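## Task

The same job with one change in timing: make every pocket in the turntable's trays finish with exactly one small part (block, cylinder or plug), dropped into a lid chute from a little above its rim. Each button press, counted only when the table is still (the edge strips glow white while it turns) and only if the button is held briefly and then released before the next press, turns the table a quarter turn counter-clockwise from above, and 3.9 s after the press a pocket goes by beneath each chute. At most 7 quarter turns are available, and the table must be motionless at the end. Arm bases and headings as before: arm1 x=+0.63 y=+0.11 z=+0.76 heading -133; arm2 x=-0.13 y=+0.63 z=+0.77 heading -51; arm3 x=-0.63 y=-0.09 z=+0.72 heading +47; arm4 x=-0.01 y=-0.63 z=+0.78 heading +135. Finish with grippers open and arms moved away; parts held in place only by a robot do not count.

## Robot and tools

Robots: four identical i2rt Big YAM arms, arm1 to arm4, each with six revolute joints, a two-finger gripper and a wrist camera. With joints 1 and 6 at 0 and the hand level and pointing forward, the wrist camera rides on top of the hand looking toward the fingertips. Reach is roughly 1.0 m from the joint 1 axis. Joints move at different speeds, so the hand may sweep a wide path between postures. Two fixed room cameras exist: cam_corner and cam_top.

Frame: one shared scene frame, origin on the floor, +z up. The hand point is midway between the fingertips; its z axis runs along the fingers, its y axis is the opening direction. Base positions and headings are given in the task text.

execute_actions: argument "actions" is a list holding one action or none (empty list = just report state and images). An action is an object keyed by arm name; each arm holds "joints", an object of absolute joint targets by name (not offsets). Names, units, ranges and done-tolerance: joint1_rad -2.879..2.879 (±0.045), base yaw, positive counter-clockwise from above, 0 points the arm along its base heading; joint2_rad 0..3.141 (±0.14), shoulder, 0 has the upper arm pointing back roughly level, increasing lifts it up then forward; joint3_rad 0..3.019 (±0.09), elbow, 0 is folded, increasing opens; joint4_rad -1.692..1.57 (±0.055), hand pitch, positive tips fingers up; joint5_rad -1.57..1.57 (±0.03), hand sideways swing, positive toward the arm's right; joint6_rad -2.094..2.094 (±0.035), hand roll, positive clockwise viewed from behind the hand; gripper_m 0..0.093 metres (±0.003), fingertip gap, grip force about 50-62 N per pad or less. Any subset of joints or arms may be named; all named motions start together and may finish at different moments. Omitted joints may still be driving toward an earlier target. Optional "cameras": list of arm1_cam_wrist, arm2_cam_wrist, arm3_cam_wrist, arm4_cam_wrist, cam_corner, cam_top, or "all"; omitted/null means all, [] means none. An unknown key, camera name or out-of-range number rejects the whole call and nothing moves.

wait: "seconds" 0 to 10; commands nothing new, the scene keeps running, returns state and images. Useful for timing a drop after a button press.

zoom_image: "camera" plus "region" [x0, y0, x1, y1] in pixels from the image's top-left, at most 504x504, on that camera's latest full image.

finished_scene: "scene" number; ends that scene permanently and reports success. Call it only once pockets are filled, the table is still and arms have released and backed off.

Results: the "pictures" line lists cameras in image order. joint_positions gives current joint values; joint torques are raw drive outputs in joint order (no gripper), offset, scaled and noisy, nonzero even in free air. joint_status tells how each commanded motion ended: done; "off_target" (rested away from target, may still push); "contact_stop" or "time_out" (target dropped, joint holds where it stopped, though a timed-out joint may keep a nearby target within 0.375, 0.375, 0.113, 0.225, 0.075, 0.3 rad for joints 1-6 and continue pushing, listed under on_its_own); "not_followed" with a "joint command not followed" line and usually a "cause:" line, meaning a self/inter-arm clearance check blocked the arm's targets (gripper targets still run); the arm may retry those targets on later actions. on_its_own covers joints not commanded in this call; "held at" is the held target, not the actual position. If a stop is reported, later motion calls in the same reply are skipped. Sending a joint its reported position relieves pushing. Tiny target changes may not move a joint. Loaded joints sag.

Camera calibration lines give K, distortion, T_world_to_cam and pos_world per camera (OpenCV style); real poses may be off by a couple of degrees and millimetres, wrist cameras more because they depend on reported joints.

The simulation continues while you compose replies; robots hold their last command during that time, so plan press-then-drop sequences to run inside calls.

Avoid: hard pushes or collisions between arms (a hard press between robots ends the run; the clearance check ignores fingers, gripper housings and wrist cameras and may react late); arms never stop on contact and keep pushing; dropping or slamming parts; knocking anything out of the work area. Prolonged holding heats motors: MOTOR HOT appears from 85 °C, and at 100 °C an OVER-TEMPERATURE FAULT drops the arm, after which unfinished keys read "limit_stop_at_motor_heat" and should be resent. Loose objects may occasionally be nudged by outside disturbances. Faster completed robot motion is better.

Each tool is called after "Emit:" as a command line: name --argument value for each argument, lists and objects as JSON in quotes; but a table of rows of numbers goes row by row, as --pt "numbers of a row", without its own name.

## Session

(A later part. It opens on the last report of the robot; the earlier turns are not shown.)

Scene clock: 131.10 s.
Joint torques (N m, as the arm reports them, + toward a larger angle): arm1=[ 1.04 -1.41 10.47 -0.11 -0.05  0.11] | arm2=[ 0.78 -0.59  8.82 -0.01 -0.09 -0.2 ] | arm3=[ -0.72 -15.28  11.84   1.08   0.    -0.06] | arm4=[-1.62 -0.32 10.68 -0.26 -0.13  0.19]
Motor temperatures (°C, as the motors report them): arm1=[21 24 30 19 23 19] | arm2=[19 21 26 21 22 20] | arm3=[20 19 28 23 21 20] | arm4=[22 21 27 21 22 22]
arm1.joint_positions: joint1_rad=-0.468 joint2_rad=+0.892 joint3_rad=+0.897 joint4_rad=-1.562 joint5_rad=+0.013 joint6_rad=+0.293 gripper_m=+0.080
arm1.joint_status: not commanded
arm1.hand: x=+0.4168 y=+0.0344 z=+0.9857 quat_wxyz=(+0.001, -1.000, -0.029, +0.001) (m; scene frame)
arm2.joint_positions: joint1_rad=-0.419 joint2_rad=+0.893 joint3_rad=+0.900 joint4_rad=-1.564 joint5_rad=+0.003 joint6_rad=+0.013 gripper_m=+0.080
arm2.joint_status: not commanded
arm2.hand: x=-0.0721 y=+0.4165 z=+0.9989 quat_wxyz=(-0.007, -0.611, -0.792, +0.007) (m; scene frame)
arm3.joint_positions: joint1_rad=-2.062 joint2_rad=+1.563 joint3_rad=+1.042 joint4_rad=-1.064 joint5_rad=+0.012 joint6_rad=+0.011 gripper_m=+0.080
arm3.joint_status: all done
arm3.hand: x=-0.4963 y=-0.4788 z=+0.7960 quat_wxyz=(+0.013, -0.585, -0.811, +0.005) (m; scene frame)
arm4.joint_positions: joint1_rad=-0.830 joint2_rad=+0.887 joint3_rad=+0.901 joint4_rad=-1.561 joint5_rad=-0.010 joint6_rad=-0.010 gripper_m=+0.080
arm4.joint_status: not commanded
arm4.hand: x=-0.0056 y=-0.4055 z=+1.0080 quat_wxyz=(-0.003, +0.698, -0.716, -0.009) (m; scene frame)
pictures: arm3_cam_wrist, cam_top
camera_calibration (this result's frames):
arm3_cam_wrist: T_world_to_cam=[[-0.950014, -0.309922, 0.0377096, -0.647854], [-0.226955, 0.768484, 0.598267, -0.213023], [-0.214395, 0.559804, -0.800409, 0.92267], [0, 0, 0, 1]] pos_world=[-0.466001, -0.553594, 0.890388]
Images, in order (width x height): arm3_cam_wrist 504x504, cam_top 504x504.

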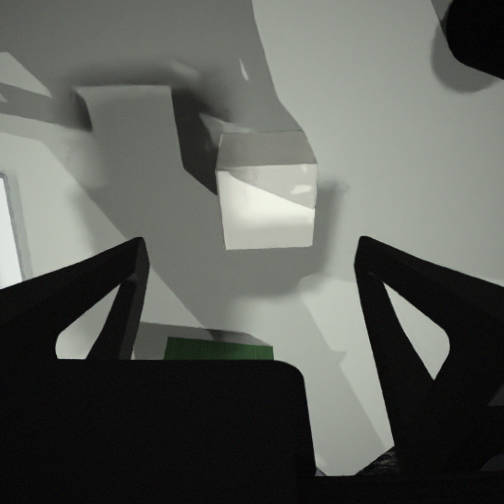

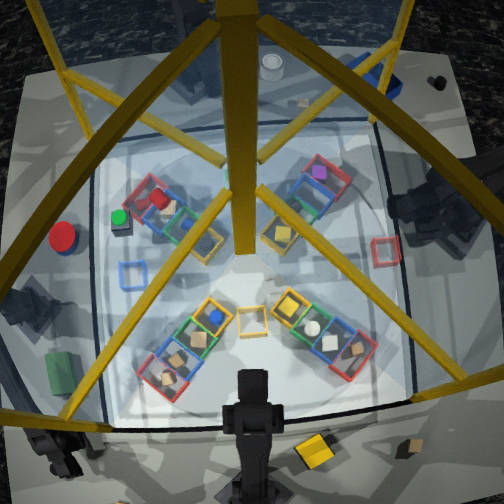

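Previous grasp pose (r≈.403) fits.

Emit:
execute_actions --actions '[{"arm3":{"joints":{"joint1_rad":-2.09,"joint2_rad":1.64,"joint3_rad":0.94,"joint4_rad":-0.867}}}]' --cameras '[]'

Emit:
execute_actions --actions '[{"arm3":{"joints":{"gripper_m":0}}}]' --cameras '[]'

Emit:
execute_actions --actions '[{"arm3":{"joints":{"joint2_rad":0.9,"joint3_rad":1.0,"joint4_rad":-1.57,"joint6_rad":0.12}}}]' --cameras '[]'

Emit:
execute_actions --actions '[{"arm3":{"joints":{"joint1_rad":-0.275}}}]' --cameras '[]'

Emit:
execute_actions --actions '[{"arm3":{"joints":{"joint2_rad":1.32,"joint3_rad":1.26,"joint4_rad":-1.45}}}]' --cameras '[]'

Emit:
execute_actions --actions '[{"arm3":{"joints":{"joint3_rad":1.10,"joint4_rad":-1.37}}}]' --cameras '[]'

Emit:
execute_actions --actions '[{"arm3":{"joints":{"joint3_rad":1.27,"joint4_rad":-1.46}}}]' --cameras '[]'

Emit:
wait --seconds 9

Scene clock: 133.97 s.
Joint torques (N m, as the arm reports them, + toward a larger angle): arm1=[ 0.64 -1.5  10.44 -0.09 -0.05  0.12] | arm2=[ 0.75 -0.55  8.82 -0.02 -0.09 -0.2 ] | arm3=[ -1.11 -14.59   8.6    1.11   0.02  -0.06] | arm4=[-1.55 -0.86 10.63 -0.13 -0.11  0.17]
Motor temperatures (°C, as the motors report them): arm1=[21 23 29 19 23 19] | arm2=[19 20 26 21 22 20] | arm3=[20 19 28 23 21 20] | arm4=[22 21 27 21 22 22]
arm1.joint_positions: joint1_rad=-0.468 joint2_rad=+0.892 joint3_rad=+0.897 joint4_rad=-1.562 joint5_rad=+0.013 joint6_rad=+0.293 gripper_m=+0.080
arm1.joint_status: not commanded
arm1.hand: x=+0.4168 y=+0.0344 z=+0.9857 quat_wxyz=(+0.001, -1.000, -0.029, +0.001) (m; scene frame)
arm2.joint_positions: joint1_rad=-0.419 joint2_rad=+0.893 joint3_rad=+0.900 joint4_rad=-1.564 joint5_rad=+0.003 joint6_rad=+0.013 gripper_m=+0.080
arm2.joint_status: not commanded
arm2.hand: x=-0.0721 y=+0.4165 z=+0.9989 quat_wxyz=(-0.007, -0.611, -0.792, +0.007) (m; scene frame)
arm3.joint_positions: joint1_rad=-2.080 joint2_rad=+1.630 joint3_rad=+0.936 joint4_rad=-0.882 joint5_rad=+0.012 joint6_rad=+0.010 gripper_m=+0.080
arm3.joint_status: all done
arm3.hand: x=-0.5069 y=-0.4715 z=+0.7364 quat_wxyz=(+0.009, -0.591, -0.806, +0.007) (m; scene frame)
arm4.joint_positions: joint1_rad=-0.830 joint2_rad=+0.887 joint3_rad=+0.901 joint4_rad=-1.561 joint5_rad=-0.010 joint6_rad=-0.010 gripper_m=+0.080
arm4.joint_status: not commanded
arm4.hand: x=-0.0056 y=-0.4055 z=+1.0080 quat_wxyz=(-0.003, +0.698, -0.716, -0.009) (m; scene frame)
pictures: none
No camera images: the call's "cameras" was empty. Leave "cameras" out to get every camera's image.

Scene clock: 134.63 s.
Joint torques (N m, as the arm reports them, + toward a larger angle): arm1=[ 0.71 -1.61 10.43 -0.06 -0.03  0.1 ] | arm2=[ 0.74 -0.57  8.82  0.01 -0.09 -0.19] | arm3=[ -1.07 -14.61   8.62   1.07   0.02  -0.06] | arm4=[-1.45 -0.69 10.72 -0.11 -0.16  0.2 ]
Motor temperatures (°C, as the motors report them): arm1=[21 23 29 19 23 19] | arm2=[19 20 26 21 22 20] | arm3=[20 19 27 23 21 20] | arm4=[22 21 27 21 22 22]
arm1.joint_positions: joint1_rad=-0.468 joint2_rad=+0.892 joint3_rad=+0.897 joint4_rad=-1.562 joint5_rad=+0.013 joint6_rad=+0.293 gripper_m=+0.080
arm1.joint_status: not commanded
arm1.hand: x=+0.4168 y=+0.0344 z=+0.9857 quat_wxyz=(+0.001, -1.000, -0.029, +0.001) (m; scene frame)
arm2.joint_positions: joint1_rad=-0.419 joint2_rad=+0.893 joint3_rad=+0.900 joint4_rad=-1.564 joint5_rad=+0.003 joint6_rad=+0.013 gripper_m=+0.080
arm2.joint_status: not commanded
arm2.hand: x=-0.0721 y=+0.4165 z=+0.9989 quat_wxyz=(-0.007, -0.611, -0.792, +0.007) (m; scene frame)
arm3.joint_positions: joint1_rad=-2.080 joint2_rad=+1.630 joint3_rad=+0.936 joint4_rad=-0.882 joint5_rad=+0.012 joint6_rad=+0.010 gripper_m=+0.039
arm3.joint_status: gripper_m off_target (ended at +0.039, target +0.000)
arm3.hand: x=-0.5069 y=-0.4715 z=+0.7364 quat_wxyz=(+0.009, -0.591, -0.806, +0.007) (m; scene frame)
arm4.joint_positions: joint1_rad=-0.830 joint2_rad=+0.887 joint3_rad=+0.901 joint4_rad=-1.561 joint5_rad=-0.010 joint6_rad=-0.010 gripper_m=+0.080
arm4.joint_status: not commanded
arm4.hand: x=-0.0056 y=-0.4055 z=+1.0080 quat_wxyz=(-0.003, +0.698, -0.716, -0.009) (m; scene frame)
pictures: none
No camera images: the call's "cameras" was empty. Leave "cameras" out to get every camera's image.

Scene clock: 135.93 s.
Joint torques (N m, as the arm reports them, + toward a larger angle): arm1=[ 0.86 -1.69 10.38 -0.09 -0.03  0.12] | arm2=[ 0.8  -0.56  8.82 -0.01 -0.09 -0.19] | arm3=[-0.99 -4.9  13.9   0.07  0.03  0.18] | arm4=[-1.4  -0.58 10.66 -0.1  -0.14  0.19]
Motor temperatures (°C, as the motors report them): arm1=[21 23 29 19 23 19] | arm2=[19 20 26 21 22 20] | arm3=[20 19 28 23 21 20] | arm4=[22 21 27 21 22 22]
arm1.joint_positions: joint1_rad=-0.468 joint2_rad=+0.892 joint3_rad=+0.897 joint4_rad=-1.562 joint5_rad=+0.013 joint6_rad=+0.293 gripper_m=+0.080
arm1.joint_status: not commanded
arm1.hand: x=+0.4168 y=+0.0344 z=+0.9857 quat_wxyz=(+0.001, -1.000, -0.029, +0.001) (m; scene frame)
arm2.joint_positions: joint1_rad=-0.419 joint2_rad=+0.893 joint3_rad=+0.900 joint4_rad=-1.564 joint5_rad=+0.003 joint6_rad=+0.013 gripper_m=+0.080
arm2.joint_status: not commanded
arm2.hand: x=-0.0721 y=+0.4165 z=+0.9989 quat_wxyz=(-0.007, -0.611, -0.792, +0.007) (m; scene frame)
arm3.joint_positions: joint1_rad=-2.080 joint2_rad=+0.893 joint3_rad=+0.969 joint4_rad=-1.556 joint5_rad=+0.012 joint6_rad=+0.107 gripper_m=+0.039
arm3.joint_status: all done
arm3.hand: x=-0.5554 y=-0.3152 z=+0.9746 quat_wxyz=(-0.032, -0.629, -0.776, +0.033) (m; scene frame)
arm4.joint_positions: joint1_rad=-0.830 joint2_rad=+0.887 joint3_rad=+0.901 joint4_rad=-1.561 joint5_rad=-0.010 joint6_rad=-0.010 gripper_m=+0.080
arm4.joint_status: not commanded
arm4.hand: x=-0.0056 y=-0.4055 z=+1.0080 quat_wxyz=(-0.003, +0.698, -0.716, -0.009) (m; scene frame)
pictures: none
No camera images: the call's "cameras" was empty. Leave "cameras" out to get every camera's image.

Scene clock: 137.83 s.
Joint torques (N m, as the arm reports them, + toward a larger angle): arm1=[ 0.98 -1.56 10.39 -0.09 -0.04  0.1 ] | arm2=[ 0.75 -0.53  8.82  0.   -0.09 -0.2 ] | arm3=[ 0.52 -4.46 13.87  0.07  0.05  0.15] | arm4=[-1.76 -0.35 10.59 -0.21 -0.15  0.16]
Motor temperatures (°C, as the motors report them): arm1=[21 23 29 19 23 19] | arm2=[19 20 26 21 22 20] | arm3=[20 19 28 23 21 20] | arm4=[22 21 26 21 22 22]
arm1.joint_positions: joint1_rad=-0.468 joint2_rad=+0.892 joint3_rad=+0.897 joint4_rad=-1.562 joint5_rad=+0.013 joint6_rad=+0.293 gripper_m=+0.080
arm1.joint_status: not commanded
arm1.hand: x=+0.4168 y=+0.0344 z=+0.9857 quat_wxyz=(+0.001, -1.000, -0.029, +0.001) (m; scene frame)
arm2.joint_positions: joint1_rad=-0.419 joint2_rad=+0.893 joint3_rad=+0.900 joint4_rad=-1.564 joint5_rad=+0.003 joint6_rad=+0.013 gripper_m=+0.080
arm2.joint_status: not commanded
arm2.hand: x=-0.0721 y=+0.4165 z=+0.9989 quat_wxyz=(-0.007, -0.611, -0.792, +0.007) (m; scene frame)
arm3.joint_positions: joint1_rad=-0.282 joint2_rad=+0.893 joint3_rad=+0.969 joint4_rad=-1.556 joint5_rad=+0.011 joint6_rad=+0.110 gripper_m=+0.039
arm3.joint_status: all done
arm3.hand: x=-0.4204 y=+0.0360 z=+0.9726 quat_wxyz=(-0.040, +0.214, -0.976, -0.009) (m; scene frame)
arm4.joint_positions: joint1_rad=-0.830 joint2_rad=+0.887 joint3_rad=+0.901 joint4_rad=-1.561 joint5_rad=-0.010 joint6_rad=-0.010 gripper_m=+0.080
arm4.joint_status: not commanded
arm4.hand: x=-0.0056 y=-0.4055 z=+1.0080 quat_wxyz=(-0.003, +0.698, -0.716, -0.009) (m; scene frame)
pictures: none
No camera images: the call's "cameras" was empty. Leave "cameras" out to get every camera's image.

Scene clock: 139.07 s.
Joint torques (N m, as the arm reports them, + toward a larger angle): arm1=[ 0.8  -1.8  10.44 -0.08 -0.04  0.11] | arm2=[ 0.76 -0.51  8.82  0.   -0.09 -0.2 ] | arm3=[  0.67 -13.51  13.97   0.8    0.04   0.15] | arm4=[-1.65 -0.24 10.48 -0.21 -0.15  0.2 ]
Motor temperatures (°C, as the motors report them): arm1=[21 23 29 19 23 19] | arm2=[19 20 26 21 22 20] | arm3=[20 19 28 23 21 20] | arm4=[22 21 26 21 22 22]
arm1.joint_positions: joint1_rad=-0.468 joint2_rad=+0.892 joint3_rad=+0.897 joint4_rad=-1.562 joint5_rad=+0.013 joint6_rad=+0.293 gripper_m=+0.080
arm1.joint_status: not commanded
arm1.hand: x=+0.4168 y=+0.0344 z=+0.9857 quat_wxyz=(+0.001, -1.000, -0.029, +0.001) (m; scene frame)
arm2.joint_positions: joint1_rad=-0.419 joint2_rad=+0.893 joint3_rad=+0.900 joint4_rad=-1.564 joint5_rad=+0.003 joint6_rad=+0.013 gripper_m=+0.080
arm2.joint_status: not commanded
arm2.hand: x=-0.0721 y=+0.4165 z=+0.9989 quat_wxyz=(-0.007, -0.611, -0.792, +0.007) (m; scene frame)
arm3.joint_positions: joint1_rad=-0.282 joint2_rad=+1.329 joint3_rad=+1.225 joint4_rad=-1.457 joint5_rad=+0.011 joint6_rad=+0.110 gripper_m=+0.039
arm3.joint_status: all done
arm3.hand: x=-0.3017 y=+0.1076 z=+0.9481 quat_wxyz=(-0.001, +0.215, -0.977, +0.004) (m; scene frame)
arm4.joint_positions: joint1_rad=-0.830 joint2_rad=+0.887 joint3_rad=+0.901 joint4_rad=-1.561 joint5_rad=-0.010 joint6_rad=-0.010 gripper_m=+0.080
arm4.joint_status: not commanded
arm4.hand: x=-0.0056 y=-0.4055 z=+1.0080 quat_wxyz=(-0.003, +0.698, -0.716, -0.009) (m; scene frame)
pictures: none
No camera images: the call's "cameras" was empty. Leave "cameras" out to get every camera's image.

Scene clock: 139.90 s.
Joint torques (N m, as the arm reports them, + toward a larger angle): arm1=[ 0.71 -1.53 10.43 -0.09 -0.04  0.12] | arm2=[ 0.78 -0.56  8.83  0.   -0.09 -0.2 ] | arm3=[  0.56 -10.08   7.26   0.76  -0.07   0.16] | arm4=[-1.61 -0.35 10.59 -0.19 -0.1   0.15]
Motor temperatures (°C, as the motors report them): arm1=[21 23 29 19 23 19] | arm2=[19 20 26 21 22 20] | arm3=[20 19 28 23 21 20] | arm4=[22 21 26 21 22 22]
arm1.joint_positions: joint1_rad=-0.468 joint2_rad=+0.892 joint3_rad=+0.897 joint4_rad=-1.562 joint5_rad=+0.013 joint6_rad=+0.293 gripper_m=+0.080
arm1.joint_status: not commanded
arm1.hand: x=+0.4168 y=+0.0344 z=+0.9857 quat_wxyz=(+0.001, -1.000, -0.029, +0.001) (m; scene frame)
arm2.joint_positions: joint1_rad=-0.419 joint2_rad=+0.893 joint3_rad=+0.900 joint4_rad=-1.564 joint5_rad=+0.003 joint6_rad=+0.013 gripper_m=+0.080
arm2.joint_status: not commanded
arm2.hand: x=-0.0721 y=+0.4165 z=+0.9989 quat_wxyz=(-0.007, -0.611, -0.792, +0.007) (m; scene frame)
arm3.joint_positions: joint1_rad=-0.282 joint2_rad=+1.296 joint3_rad=+1.138 joint4_rad=-1.375 joint5_rad=+0.014 joint6_rad=+0.110 gripper_m=+0.039
arm3.joint_status: all done
arm3.hand: x=-0.3088 y=+0.1028 z=+0.9269 quat_wxyz=(-0.015, +0.214, -0.977, +0.001) (m; scene frame)
arm4.joint_positions: joint1_rad=-0.830 joint2_rad=+0.887 joint3_rad=+0.901 joint4_rad=-1.561 joint5_rad=-0.010 joint6_rad=-0.010 gripper_m=+0.080
arm4.joint_status: not commanded
arm4.hand: x=-0.0056 y=-0.4055 z=+1.0080 quat_wxyz=(-0.003, +0.698, -0.716, -0.009) (m; scene frame)
pictures: none
No camera images: the call's "cameras" was empty. Leave "cameras" out to get every camera's image.

Scene clock: 140.77 s.
Joint torques (N m, as the arm reports them, + toward a larger angle): arm1=[ 0.69 -1.62 10.46 -0.05 -0.04  0.11] | arm2=[ 0.74 -0.6   8.81 -0.01 -0.09 -0.2 ] | arm3=[  0.65 -10.57  14.72  -0.04  -0.07   0.16] | arm4=[-1.36 -0.35 10.59 -0.28 -0.11  0.18]
Motor temperatures (°C, as the motors report them): arm1=[21 23 29 19 23 19] | arm2=[19 20 26 21 22 20] | arm3=[20 19 28 23 21 20] | arm4=[22 21 26 21 22 22]
arm1.joint_positions: joint1_rad=-0.468 joint2_rad=+0.892 joint3_rad=+0.897 joint4_rad=-1.562 joint5_rad=+0.013 joint6_rad=+0.293 gripper_m=+0.080
arm1.joint_status: not commanded
arm1.hand: x=+0.4168 y=+0.0344 z=+0.9857 quat_wxyz=(+0.001, -1.000, -0.029, +0.001) (m; scene frame)
arm2.joint_positions: joint1_rad=-0.419 joint2_rad=+0.893 joint3_rad=+0.900 joint4_rad=-1.564 joint5_rad=+0.003 joint6_rad=+0.013 gripper_m=+0.080
arm2.joint_status: not commanded
arm2.hand: x=-0.0721 y=+0.4165 z=+0.9989 quat_wxyz=(-0.007, -0.611, -0.792, +0.007) (m; scene frame)
arm3.joint_positions: joint1_rad=-0.282 joint2_rad=+1.300 joint3_rad=+1.227 joint4_rad=-1.446 joint5_rad=+0.014 joint6_rad=+0.110 gripper_m=+0.039
arm3.joint_status: all done
arm3.hand: x=-0.3009 y=+0.1074 z=+0.9594 quat_wxyz=(-0.022, +0.214, -0.977, -0.002) (m; scene frame)
arm4.joint_positions: joint1_rad=-0.830 joint2_rad=+0.887 joint3_rad=+0.901 joint4_rad=-1.561 joint5_rad=-0.010 joint6_rad=-0.010 gripper_m=+0.080
arm4.joint_status: not commanded
arm4.hand: x=-0.0056 y=-0.4055 z=+1.0080 quat_wxyz=(-0.003, +0.698, -0.716, -0.009) (m; scene frame)
pictures: none
No camera images: the call's "cameras" was empty. Leave "cameras" out to get every camera's image.

Scene clock: 149.77 s.
Joint torques (N m, as the arm reports them, + toward a larger angle): arm1=[ 0.54 -1.69 10.41 -0.09 -0.03  0.1 ] | arm2=[ 0.79 -0.58  8.83  0.01 -0.09 -0.2 ] | arm3=[  0.53 -10.81  14.79  -0.03  -0.08   0.16] | arm4=[-1.29 -0.49 10.66 -0.2  -0.13  0.2 ]
Motor temperatures (°C, as the motors report them): arm1=[21 23 29 19 23 19] | arm2=[19 20 26 21 22 20] | arm3=[20 19 29 23 21 20] | arm4=[22 21 26 21 22 22]
arm1.joint_positions: joint1_rad=-0.468 joint2_rad=+0.892 joint3_rad=+0.897 joint4_rad=-1.562 joint5_rad=+0.013 joint6_rad=+0.293 gripper_m=+0.080
arm1.joint_status: not commanded
arm1.hand: x=+0.4168 y=+0.0344 z=+0.9857 quat_wxyz=(+0.001, -1.000, -0.029, +0.001) (m; scene frame)
arm2.joint_positions: joint1_rad=-0.419 joint2_rad=+0.893 joint3_rad=+0.900 joint4_rad=-1.564 joint5_rad=+0.003 joint6_rad=+0.013 gripper_m=+0.080
arm2.joint_status: not commanded
arm2.hand: x=-0.0721 y=+0.4165 z=+0.9989 quat_wxyz=(-0.007, -0.611, -0.792, +0.007) (m; scene frame)
arm3.joint_positions: joint1_rad=-0.282 joint2_rad=+1.300 joint3_rad=+1.227 joint4_rad=-1.446 joint5_rad=+0.014 joint6_rad=+0.110 gripper_m=+0.039
arm3.joint_status: all done
arm3.hand: x=-0.3009 y=+0.1074 z=+0.9594 quat_wxyz=(-0.022, +0.214, -0.977, -0.002) (m; scene frame)
arm4.joint_positions: joint1_rad=-0.830 joint2_rad=+0.887 joint3_rad=+0.901 joint4_rad=-1.561 joint5_rad=-0.010 joint6_rad=-0.010 gripper_m=+0.080
arm4.joint_status: not commanded
arm4.hand: x=-0.0056 y=-0.4055 z=+1.0080 quat_wxyz=(-0.003, +0.698, -0.716, -0.009) (m; scene frame)
wait: 9.00 s; at rest by 0.27 s
pictures: arm1_cam_wrist, arm2_cam_wrist, arm3_cam_wrist, arm4_cam_wrist, cam_corner, cam_top
camera_calibration (this result's frames):
arm1_cam_wrist: T_world_to_cam=[[-0.0807182, 0.996736, 0.00151985, -0.0048544], [0.807455, 0.0644957, 0.586393, -0.915459], [0.58438, 0.0485598, -0.810026, 0.677607], [0, 0, 0, 1]] pos_world=[0.34282, 0.0309772, 1.08571]
arm2_cam_wrist: T_world_to_cam=[[-0.965394, -0.260783, 0.00273031, 0.0303132], [-0.212712, 0.793412, 0.570308, -0.917147], [-0.150893, 0.549991, -0.821427, 0.705347], [0, 0, 0, 1]] pos_world=[-0.0593923, 0.347646, 1.10236]
arm3_cam_wrist: T_world_to_cam=[[0.411408, -0.91121, 0.0209795, 0.203603], [-0.765639, -0.333011, 0.550364, -0.714795], [-0.494511, -0.242487, -0.834661, 0.801984], [0, 0, 0, 1]] pos_world=[-0.234449, 0.14196, 1.05851]
arm4_cam_wrist: T_world_to_cam=[[0.999559, -0.0271696, -0.0120124, 0.00931897], [-0.0159709, -0.832447, 0.553875, -0.883834], [-0.0250482, -0.553439, -0.832513, 0.741137], [0, 0, 0, 1]] pos_world=[-0.00486635, -0.325317, 1.10665]
Images, in order (width x height): arm1_cam_wrist 504x504, arm2_cam_wrist 504x504, arm3_cam_wrist 504x504, arm4_cam_wrist 504x504, cam_corner 504x504, cam_top 504x504.

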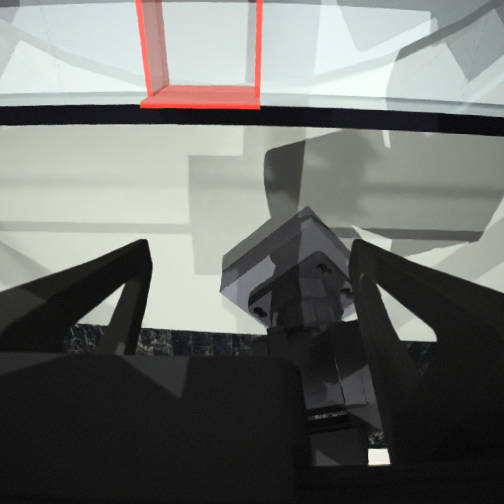

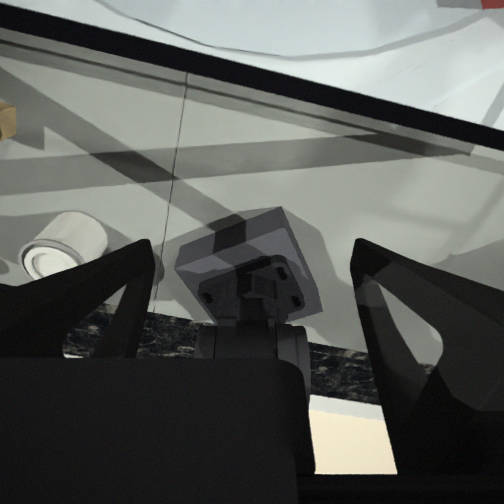

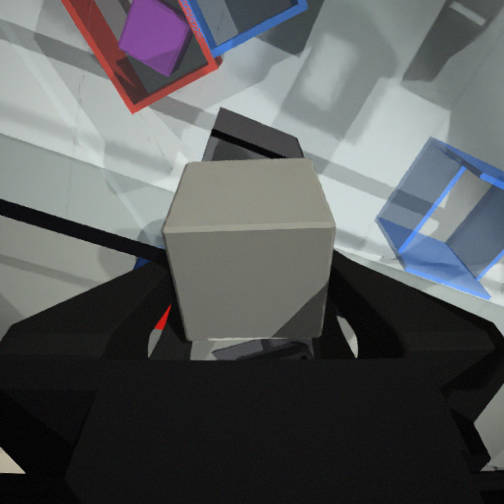

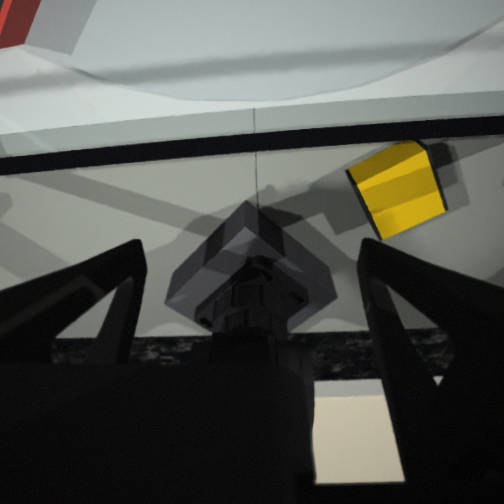

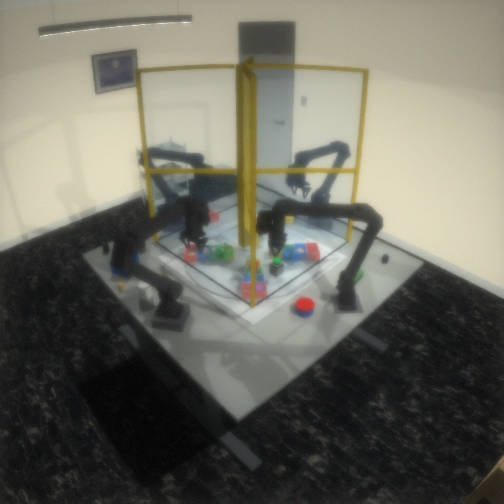

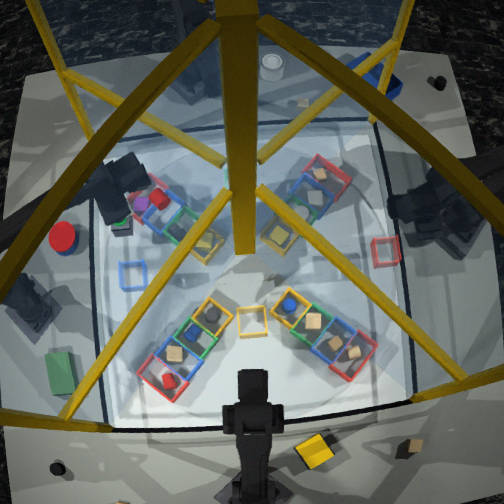

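Cube sits forward like round 1: j4 −1.47.

Emit:
execute_actions --actions '[{"arm3":{"joints":{"joint3_rad":1.10,"joint4_rad":-1.37}}}]' --cameras '[]'

Emit:
execute_actions --actions '[{"arm3":{"joints":{"joint1_rad":-0.654,"joint2_rad":1.31,"joint3_rad":1.22,"joint4_rad":-1.468}}}]' --cameras '[]'

Emit:
wait --seconds 2.0

Emit:
execute_actions --actions '[{"arm3":{"joints":{"gripper_m":0.08}}}]' --cameras '[]'

Emit:
execute_actions --actions '[{"arm3":{"joints":{"joint2_rad":0.9,"joint3_rad":1.0,"joint4_rad":-1.57}}}]' --cameras '[]'

Emit:
wait --seconds 5

Scene clock: 151.60 s.
Joint torques (N m, as the arm reports them, + toward a larger angle): arm1=[ 0.92 -1.66 10.41 -0.08 -0.04  0.11] | arm2=[ 0.74 -0.54  8.83  0.   -0.09 -0.2 ] | arm3=[ 0.57 -9.83  7.56  0.93  0.01  0.15] | arm4=[-1.68 -0.71 10.57 -0.19 -0.12  0.15]
Motor temperatures (°C, as the motors report them): arm1=[21 23 29 19 23 19] | arm2=[19 20 26 21 22 20] | arm3=[20 19 29 23 21 20] | arm4=[22 21 26 21 22 22]
arm1.joint_positions: joint1_rad=-0.468 joint2_rad=+0.892 joint3_rad=+0.897 joint4_rad=-1.562 joint5_rad=+0.013 joint6_rad=+0.293 gripper_m=+0.080
arm1.joint_status: not commanded
arm1.hand: x=+0.4168 y=+0.0344 z=+0.9857 quat_wxyz=(+0.001, -1.000, -0.029, +0.001) (m; scene frame)
arm2.joint_positions: joint1_rad=-0.419 joint2_rad=+0.893 joint3_rad=+0.900 joint4_rad=-1.564 joint5_rad=+0.003 joint6_rad=+0.013 gripper_m=+0.080
arm2.joint_status: not commanded
arm2.hand: x=-0.0721 y=+0.4165 z=+0.9989 quat_wxyz=(-0.007, -0.611, -0.792, +0.007) (m; scene frame)
arm3.joint_positions: joint1_rad=-0.282 joint2_rad=+1.293 joint3_rad=+1.134 joint4_rad=-1.379 joint5_rad=+0.012 joint6_rad=+0.110 gripper_m=+0.039
arm3.joint_status: all done
arm3.hand: x=-0.3110 y=+0.1020 z=+0.9266 quat_wxyz=(-0.013, +0.214, -0.977, +0.000) (m; scene frame)
arm4.joint_positions: joint1_rad=-0.830 joint2_rad=+0.887 joint3_rad=+0.901 joint4_rad=-1.561 joint5_rad=-0.010 joint6_rad=-0.010 gripper_m=+0.080
arm4.joint_status: not commanded
arm4.hand: x=-0.0056 y=-0.4055 z=+1.0080 quat_wxyz=(-0.003, +0.698, -0.716, -0.009) (m; scene frame)
pictures: none
No camera images: the call's "cameras" was empty. Leave "cameras" out to get every camera's image.

Scene clock: 152.60 s.
Joint torques (N m, as the arm reports them, + toward a larger angle): arm1=[ 0.92 -1.73 10.39 -0.12 -0.04  0.12] | arm2=[ 0.77 -0.6   8.81 -0.01 -0.09 -0.19] | arm3=[  0.02 -10.82  14.93  -0.1   -0.02   0.15] | arm4=[-1.32 -0.45 10.68 -0.09 -0.13  0.18]
Motor temperatures (°C, as the motors report them): arm1=[21 23 29 19 23 19] | arm2=[19 20 26 21 22 20] | arm3=[20 19 29 23 21 20] | arm4=[22 21 26 21 22 22]
arm1.joint_positions: joint1_rad=-0.468 joint2_rad=+0.892 joint3_rad=+0.897 joint4_rad=-1.562 joint5_rad=+0.013 joint6_rad=+0.293 gripper_m=+0.080
arm1.joint_status: not commanded
arm1.hand: x=+0.4168 y=+0.0344 z=+0.9857 quat_wxyz=(+0.001, -1.000, -0.029, +0.001) (m; scene frame)
arm2.joint_positions: joint1_rad=-0.419 joint2_rad=+0.893 joint3_rad=+0.900 joint4_rad=-1.564 joint5_rad=+0.003 joint6_rad=+0.013 gripper_m=+0.080
arm2.joint_status: not commanded
arm2.hand: x=-0.0721 y=+0.4165 z=+0.9989 quat_wxyz=(-0.007, -0.611, -0.792, +0.007) (m; scene frame)
arm3.joint_positions: joint1_rad=-0.658 joint2_rad=+1.292 joint3_rad=+1.174 joint4_rad=-1.454 joint5_rad=+0.013 joint6_rad=+0.110 gripper_m=+0.039
arm3.joint_status: all done
arm3.hand: x=-0.2705 y=-0.0287 z=+0.9414 quat_wxyz=(+0.005, +0.028, -1.000, +0.007) (m; scene frame)
arm4.joint_positions: joint1_rad=-0.830 joint2_rad=+0.887 joint3_rad=+0.901 joint4_rad=-1.561 joint5_rad=-0.010 joint6_rad=-0.010 gripper_m=+0.080
arm4.joint_status: not commanded
arm4.hand: x=-0.0056 y=-0.4055 z=+1.0080 quat_wxyz=(-0.003, +0.698, -0.716, -0.009) (m; scene frame)
pictures: none
No camera images: the call's "cameras" was empty. Leave "cameras" out to get every camera's image.

Scene clock: 154.60 s.
Joint torques (N m, as the arm reports them, + toward a larger angle): arm1=[ 0.79 -1.48 10.45 -0.09 -0.04  0.1 ] | arm2=[ 0.79 -0.53  8.83 -0.01 -0.09 -0.19] | arm3=[  0.23 -10.73  14.91  -0.14  -0.01   0.15] | arm4=[-1.64 -0.38 10.57 -0.17 -0.13  0.18]
Motor temperatures (°C, as the motors report them): arm1=[21 23 29 19 23 19] | arm2=[19 20 26 21 22 20] | arm3=[20 19 29 23 21 20] | arm4=[22 21 26 21 22 22]
arm1.joint_positions: joint1_rad=-0.468 joint2_rad=+0.892 joint3_rad=+0.897 joint4_rad=-1.562 joint5_rad=+0.013 joint6_rad=+0.293 gripper_m=+0.080
arm1.joint_status: not commanded
arm1.hand: x=+0.4168 y=+0.0344 z=+0.9857 quat_wxyz=(+0.001, -1.000, -0.029, +0.001) (m; scene frame)
arm2.joint_positions: joint1_rad=-0.419 joint2_rad=+0.893 joint3_rad=+0.900 joint4_rad=-1.564 joint5_rad=+0.003 joint6_rad=+0.013 gripper_m=+0.080
arm2.joint_status: not commanded
arm2.hand: x=-0.0721 y=+0.4165 z=+0.9989 quat_wxyz=(-0.007, -0.611, -0.792, +0.007) (m; scene frame)
arm3.joint_positions: joint1_rad=-0.658 joint2_rad=+1.292 joint3_rad=+1.174 joint4_rad=-1.454 joint5_rad=+0.013 joint6_rad=+0.110 gripper_m=+0.039
arm3.joint_status: all done
arm3.hand: x=-0.2705 y=-0.0287 z=+0.9414 quat_wxyz=(+0.005, +0.028, -1.000, +0.007) (m; scene frame)
arm4.joint_positions: joint1_rad=-0.830 joint2_rad=+0.887 joint3_rad=+0.901 joint4_rad=-1.561 joint5_rad=-0.010 joint6_rad=-0.010 gripper_m=+0.080
arm4.joint_status: not commanded
arm4.hand: x=-0.0056 y=-0.4055 z=+1.0080 quat_wxyz=(-0.003, +0.698, -0.716, -0.009) (m; scene frame)
wait: 2.00 s; at rest by 0.27 s
pictures: arm1_cam_wrist, arm2_cam_wrist, arm3_cam_wrist, arm4_cam_wrist, cam_corner, cam_top
camera_calibration (this result's frames):
arm1_cam_wrist: T_world_to_cam=[[-0.0807182, 0.996736, 0.00151985, -0.0048544], [0.807455, 0.0644957, 0.586393, -0.915459], [0.58438, 0.0485598, -0.810026, 0.677607], [0, 0, 0, 1]] pos_world=[0.34282, 0.0309772, 1.08571]
arm2_cam_wrist: T_world_to_cam=[[-0.965394, -0.260783, 0.00273031, 0.0303132], [-0.212712, 0.793412, 0.570308, -0.917147], [-0.150893, 0.549991, -0.821427, 0.705347], [0, 0, 0, 1]] pos_world=[-0.0593923, 0.347646, 1.10236]
arm3_cam_wrist: T_world_to_cam=[[0.0494032, -0.998344, 0.0294833, -0.0409929], [-0.80394, -0.0222323, 0.594295, -0.769731], [-0.592655, -0.0530629, -0.803707, 0.718679], [0, 0, 0, 1]] pos_world=[-0.190863, -0.0199027, 1.03626]
arm4_cam_wrist: T_world_to_cam=[[0.999559, -0.0271696, -0.0120124, 0.00931897], [-0.0159709, -0.832447, 0.553875, -0.883834], [-0.0250482, -0.553439, -0.832513, 0.741137], [0, 0, 0, 1]] pos_world=[-0.00486635, -0.325317, 1.10665]
Images, in order (width x height): arm1_cam_wrist 504x504, arm2_cam_wrist 504x504, arm3_cam_wrist 504x504, arm4_cam_wrist 504x504, cam_corner 504x504, cam_top 504x504.

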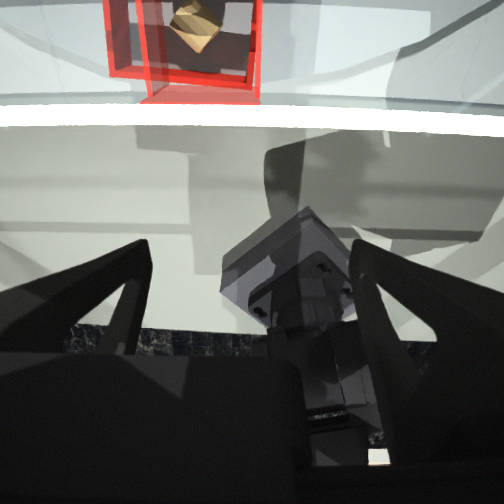

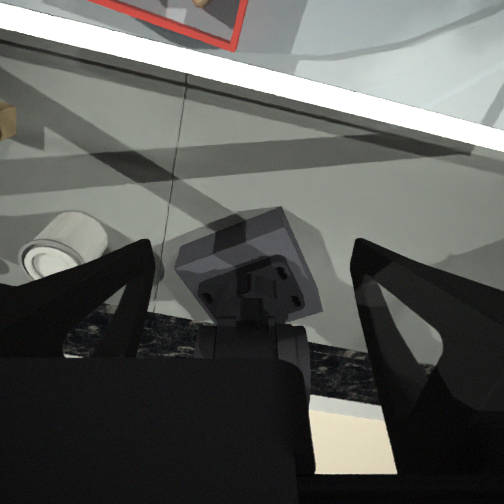

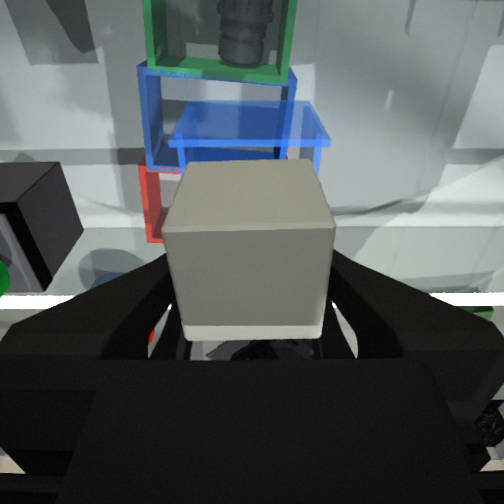

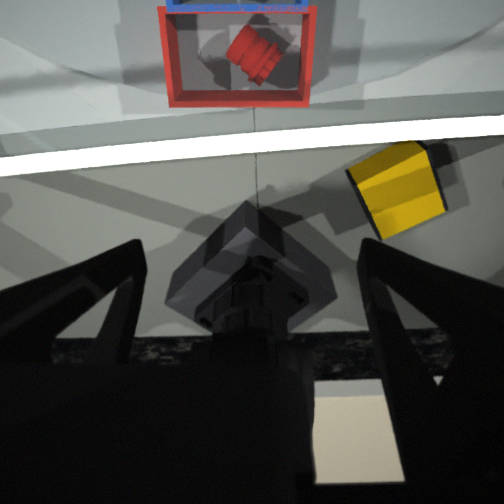

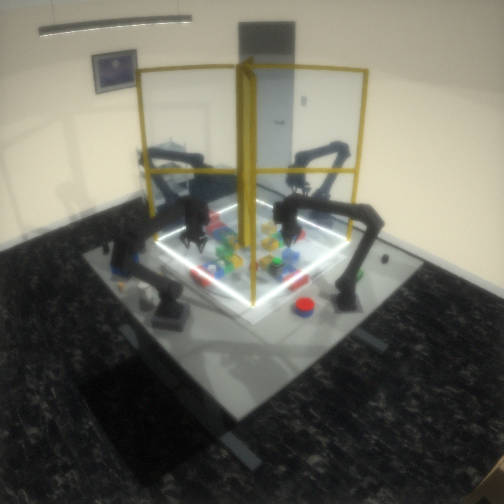

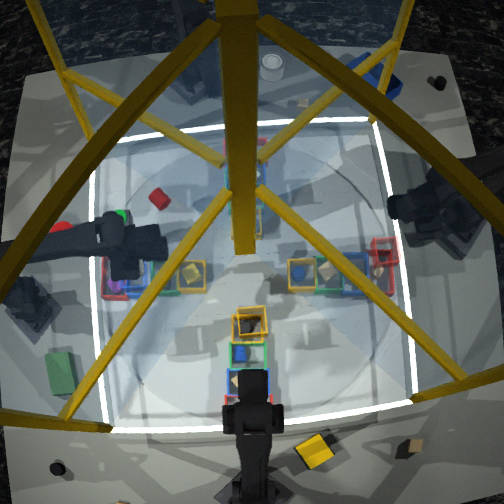

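Scene clock: 155.27 s.
Joint torques (N m, as the arm reports them, + toward a larger angle): arm1=[ 0.71 -1.81 10.48 -0.09 -0.04  0.1 ] | arm2=[ 0.74 -0.56  8.82 -0.02 -0.09 -0.2 ] | arm3=[  0.21 -10.53  14.88  -0.11  -0.01   0.15] | arm4=[-1.26 -0.89 10.62 -0.01 -0.14  0.17]
Motor temperatures (°C, as the motors report them): arm1=[21 23 29 19 23 19] | arm2=[19 20 26 21 22 20] | arm3=[20 19 29 23 21 20] | arm4=[22 21 26 21 22 22]
arm1.joint_positions: joint1_rad=-0.468 joint2_rad=+0.892 joint3_rad=+0.897 joint4_rad=-1.562 joint5_rad=+0.013 joint6_rad=+0.293 gripper_m=+0.080
arm1.joint_status: not commanded
arm1.hand: x=+0.4168 y=+0.0344 z=+0.9857 quat_wxyz=(+0.001, -1.000, -0.029, +0.001) (m; scene frame)
arm2.joint_positions: joint1_rad=-0.419 joint2_rad=+0.893 joint3_rad=+0.900 joint4_rad=-1.564 joint5_rad=+0.003 joint6_rad=+0.013 gripper_m=+0.080
arm2.joint_status: not commanded
arm2.hand: x=-0.0721 y=+0.4165 z=+0.9989 quat_wxyz=(-0.007, -0.611, -0.792, +0.007) (m; scene frame)
arm3.joint_positions: joint1_rad=-0.658 joint2_rad=+1.292 joint3_rad=+1.174 joint4_rad=-1.454 joint5_rad=+0.013 joint6_rad=+0.110 gripper_m=+0.080
arm3.joint_status: all done
arm3.hand: x=-0.2705 y=-0.0287 z=+0.9414 quat_wxyz=(+0.005, +0.028, -1.000, +0.007) (m; scene frame)
arm4.joint_positions: joint1_rad=-0.830 joint2_rad=+0.887 joint3_rad=+0.901 joint4_rad=-1.561 joint5_rad=-0.010 joint6_rad=-0.010 gripper_m=+0.080
arm4.joint_status: not commanded
arm4.hand: x=-0.0056 y=-0.4055 z=+1.0080 quat_wxyz=(-0.003, +0.698, -0.716, -0.009) (m; scene frame)
pictures: none
No camera images: the call's "cameras" was empty. Leave "cameras" out to get every camera's image.

Scene clock: 156.53 s.
Joint torques (N m, as the arm reports them, + toward a larger angle): arm1=[ 0.54 -1.66 10.49 -0.1  -0.04  0.13] | arm2=[ 0.77 -0.58  8.81  0.   -0.1  -0.19] | arm3=[ 0.25 -3.68 10.61  0.28  0.    0.15] | arm4=[-1.41 -1.   10.63 -0.22 -0.15  0.19]
Motor temperatures (°C, as the motors report them): arm1=[21 23 29 19 23 19] | arm2=[19 20 26 21 22 20] | arm3=[20 19 29 23 21 20] | arm4=[22 21 26 21 22 22]
arm1.joint_positions: joint1_rad=-0.468 joint2_rad=+0.892 joint3_rad=+0.897 joint4_rad=-1.562 joint5_rad=+0.013 joint6_rad=+0.293 gripper_m=+0.080
arm1.joint_status: not commanded
arm1.hand: x=+0.4168 y=+0.0344 z=+0.9857 quat_wxyz=(+0.001, -1.000, -0.029, +0.001) (m; scene frame)
arm2.joint_positions: joint1_rad=-0.419 joint2_rad=+0.893 joint3_rad=+0.900 joint4_rad=-1.564 joint5_rad=+0.003 joint6_rad=+0.013 gripper_m=+0.080
arm2.joint_status: not commanded
arm2.hand: x=-0.0721 y=+0.4165 z=+0.9989 quat_wxyz=(-0.007, -0.611, -0.792, +0.007) (m; scene frame)
arm3.joint_positions: joint1_rad=-0.658 joint2_rad=+0.886 joint3_rad=+1.005 joint4_rad=-1.559 joint5_rad=+0.013 joint6_rad=+0.110 gripper_m=+0.080
arm3.joint_status: all done
arm3.hand: x=-0.3841 y=-0.0477 z=+0.9888 quat_wxyz=(-0.061, +0.028, -0.998, -0.002) (m; scene frame)
arm4.joint_positions: joint1_rad=-0.830 joint2_rad=+0.887 joint3_rad=+0.901 joint4_rad=-1.561 joint5_rad=-0.010 joint6_rad=-0.010 gripper_m=+0.080
arm4.joint_status: not commanded
arm4.hand: x=-0.0056 y=-0.4055 z=+1.0080 quat_wxyz=(-0.003, +0.698, -0.716, -0.009) (m; scene frame)
pictures: none
No camera images: the call's "cameras" was empty. Leave "cameras" out to get every camera's image.

Scene clock: 161.53 s.
Joint torques (N m, as the arm reports them, + toward a larger angle): arm1=[ 0.75 -1.75 10.44 -0.1  -0.03  0.11] | arm2=[ 0.8  -0.57  8.83  0.01 -0.09 -0.2 ] | arm3=[ 0.18 -3.71 10.58  0.25 -0.01  0.15] | arm4=[-1.55 -0.81 10.62 -0.29 -0.12  0.17]
Motor temperatures (°C, as the motors report them): arm1=[21 23 28 19 23 19] | arm2=[19 20 26 21 22 20] | arm3=[20 19 29 23 21 20] | arm4=[22 21 26 21 22 22]
arm1.joint_positions: joint1_rad=-0.468 joint2_rad=+0.892 joint3_rad=+0.897 joint4_rad=-1.562 joint5_rad=+0.013 joint6_rad=+0.293 gripper_m=+0.080
arm1.joint_status: not commanded
arm1.hand: x=+0.4168 y=+0.0344 z=+0.9857 quat_wxyz=(+0.001, -1.000, -0.029, +0.001) (m; scene frame)
arm2.joint_positions: joint1_rad=-0.419 joint2_rad=+0.893 joint3_rad=+0.900 joint4_rad=-1.564 joint5_rad=+0.003 joint6_rad=+0.013 gripper_m=+0.080
arm2.joint_status: not commanded
arm2.hand: x=-0.0721 y=+0.4165 z=+0.9989 quat_wxyz=(-0.007, -0.611, -0.792, +0.007) (m; scene frame)
arm3.joint_positions: joint1_rad=-0.658 joint2_rad=+0.886 joint3_rad=+1.005 joint4_rad=-1.559 joint5_rad=+0.013 joint6_rad=+0.110 gripper_m=+0.080
arm3.joint_status: all done
arm3.hand: x=-0.3841 y=-0.0477 z=+0.9888 quat_wxyz=(-0.061, +0.028, -0.998, -0.002) (m; scene frame)
arm4.joint_positions: joint1_rad=-0.830 joint2_rad=+0.887 joint3_rad=+0.901 joint4_rad=-1.561 joint5_rad=-0.010 joint6_rad=-0.010 gripper_m=+0.080
arm4.joint_status: not commanded
arm4.hand: x=-0.0056 y=-0.4055 z=+1.0080 quat_wxyz=(-0.003, +0.698, -0.716, -0.009) (m; scene frame)
wait: 5.00 s; at rest by 0.27 s
pictures: arm1_cam_wrist, arm2_cam_wrist, arm3_cam_wrist, arm4_cam_wrist, cam_corner, cam_top
camera_calibration (this result's frames):
arm1_cam_wrist: T_world_to_cam=[[-0.0807182, 0.996736, 0.00151985, -0.0048544], [0.807455, 0.0644957, 0.586393, -0.915459], [0.58438, 0.0485598, -0.810026, 0.677607], [0, 0, 0, 1]] pos_world=[0.34282, 0.0309772, 1.08571]
arm2_cam_wrist: T_world_to_cam=[[-0.965394, -0.260783, 0.00273031, 0.0303132], [-0.212712, 0.793412, 0.570308, -0.917147], [-0.150893, 0.549991, -0.821427, 0.705347], [0, 0, 0, 1]] pos_world=[-0.0593923, 0.347646, 1.10236]
arm3_cam_wrist: T_world_to_cam=[[0.0465984, -0.998819, 0.013766, -0.0413506], [-0.874788, -0.0341509, 0.483302, -0.807699], [-0.482261, -0.0345634, -0.875346, 0.802585], [0, 0, 0, 1]] pos_world=[-0.317583, -0.0411453, 1.09347]
arm4_cam_wrist: T_world_to_cam=[[0.999559, -0.0271696, -0.0120124, 0.00931897], [-0.0159709, -0.832447, 0.553875, -0.883834], [-0.0250482, -0.553439, -0.832513, 0.741137], [0, 0, 0, 1]] pos_world=[-0.00486635, -0.325317, 1.10665]
Images, in order (width x height): arm1_cam_wrist 504x504, arm2_cam_wrist 504x504, arm3_cam_wrist 504x504, arm4_cam_wrist 504x504, cam_corner 504x504, cam_top 504x504.

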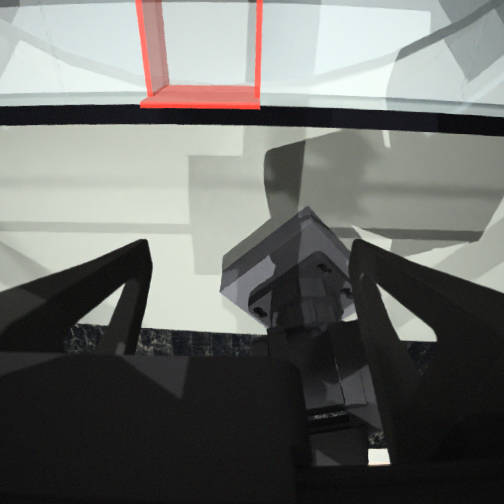

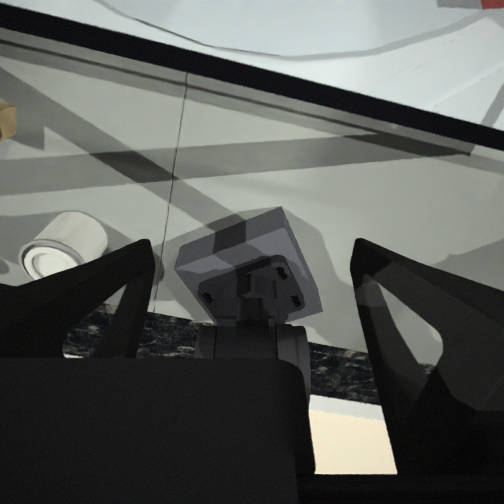

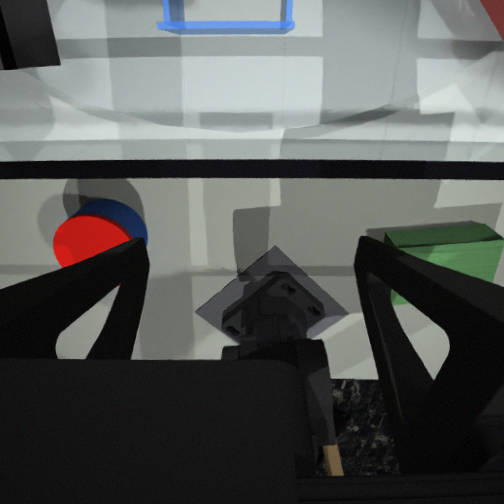

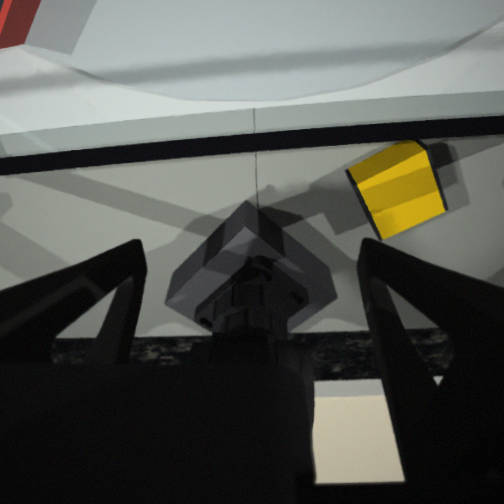

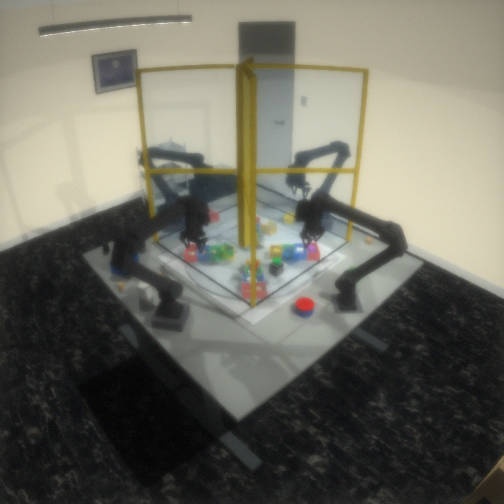

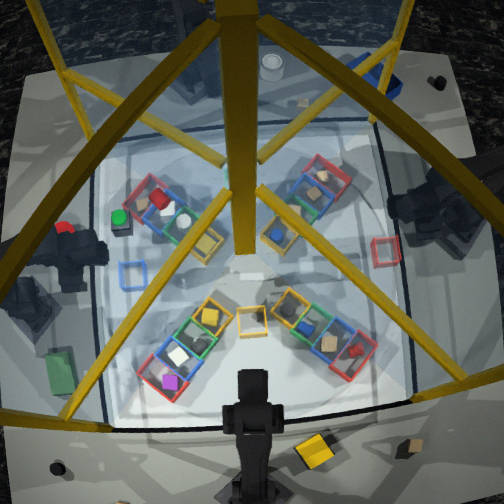

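Emit:
finished_scene --scene 2

The scene is finished: the task was done.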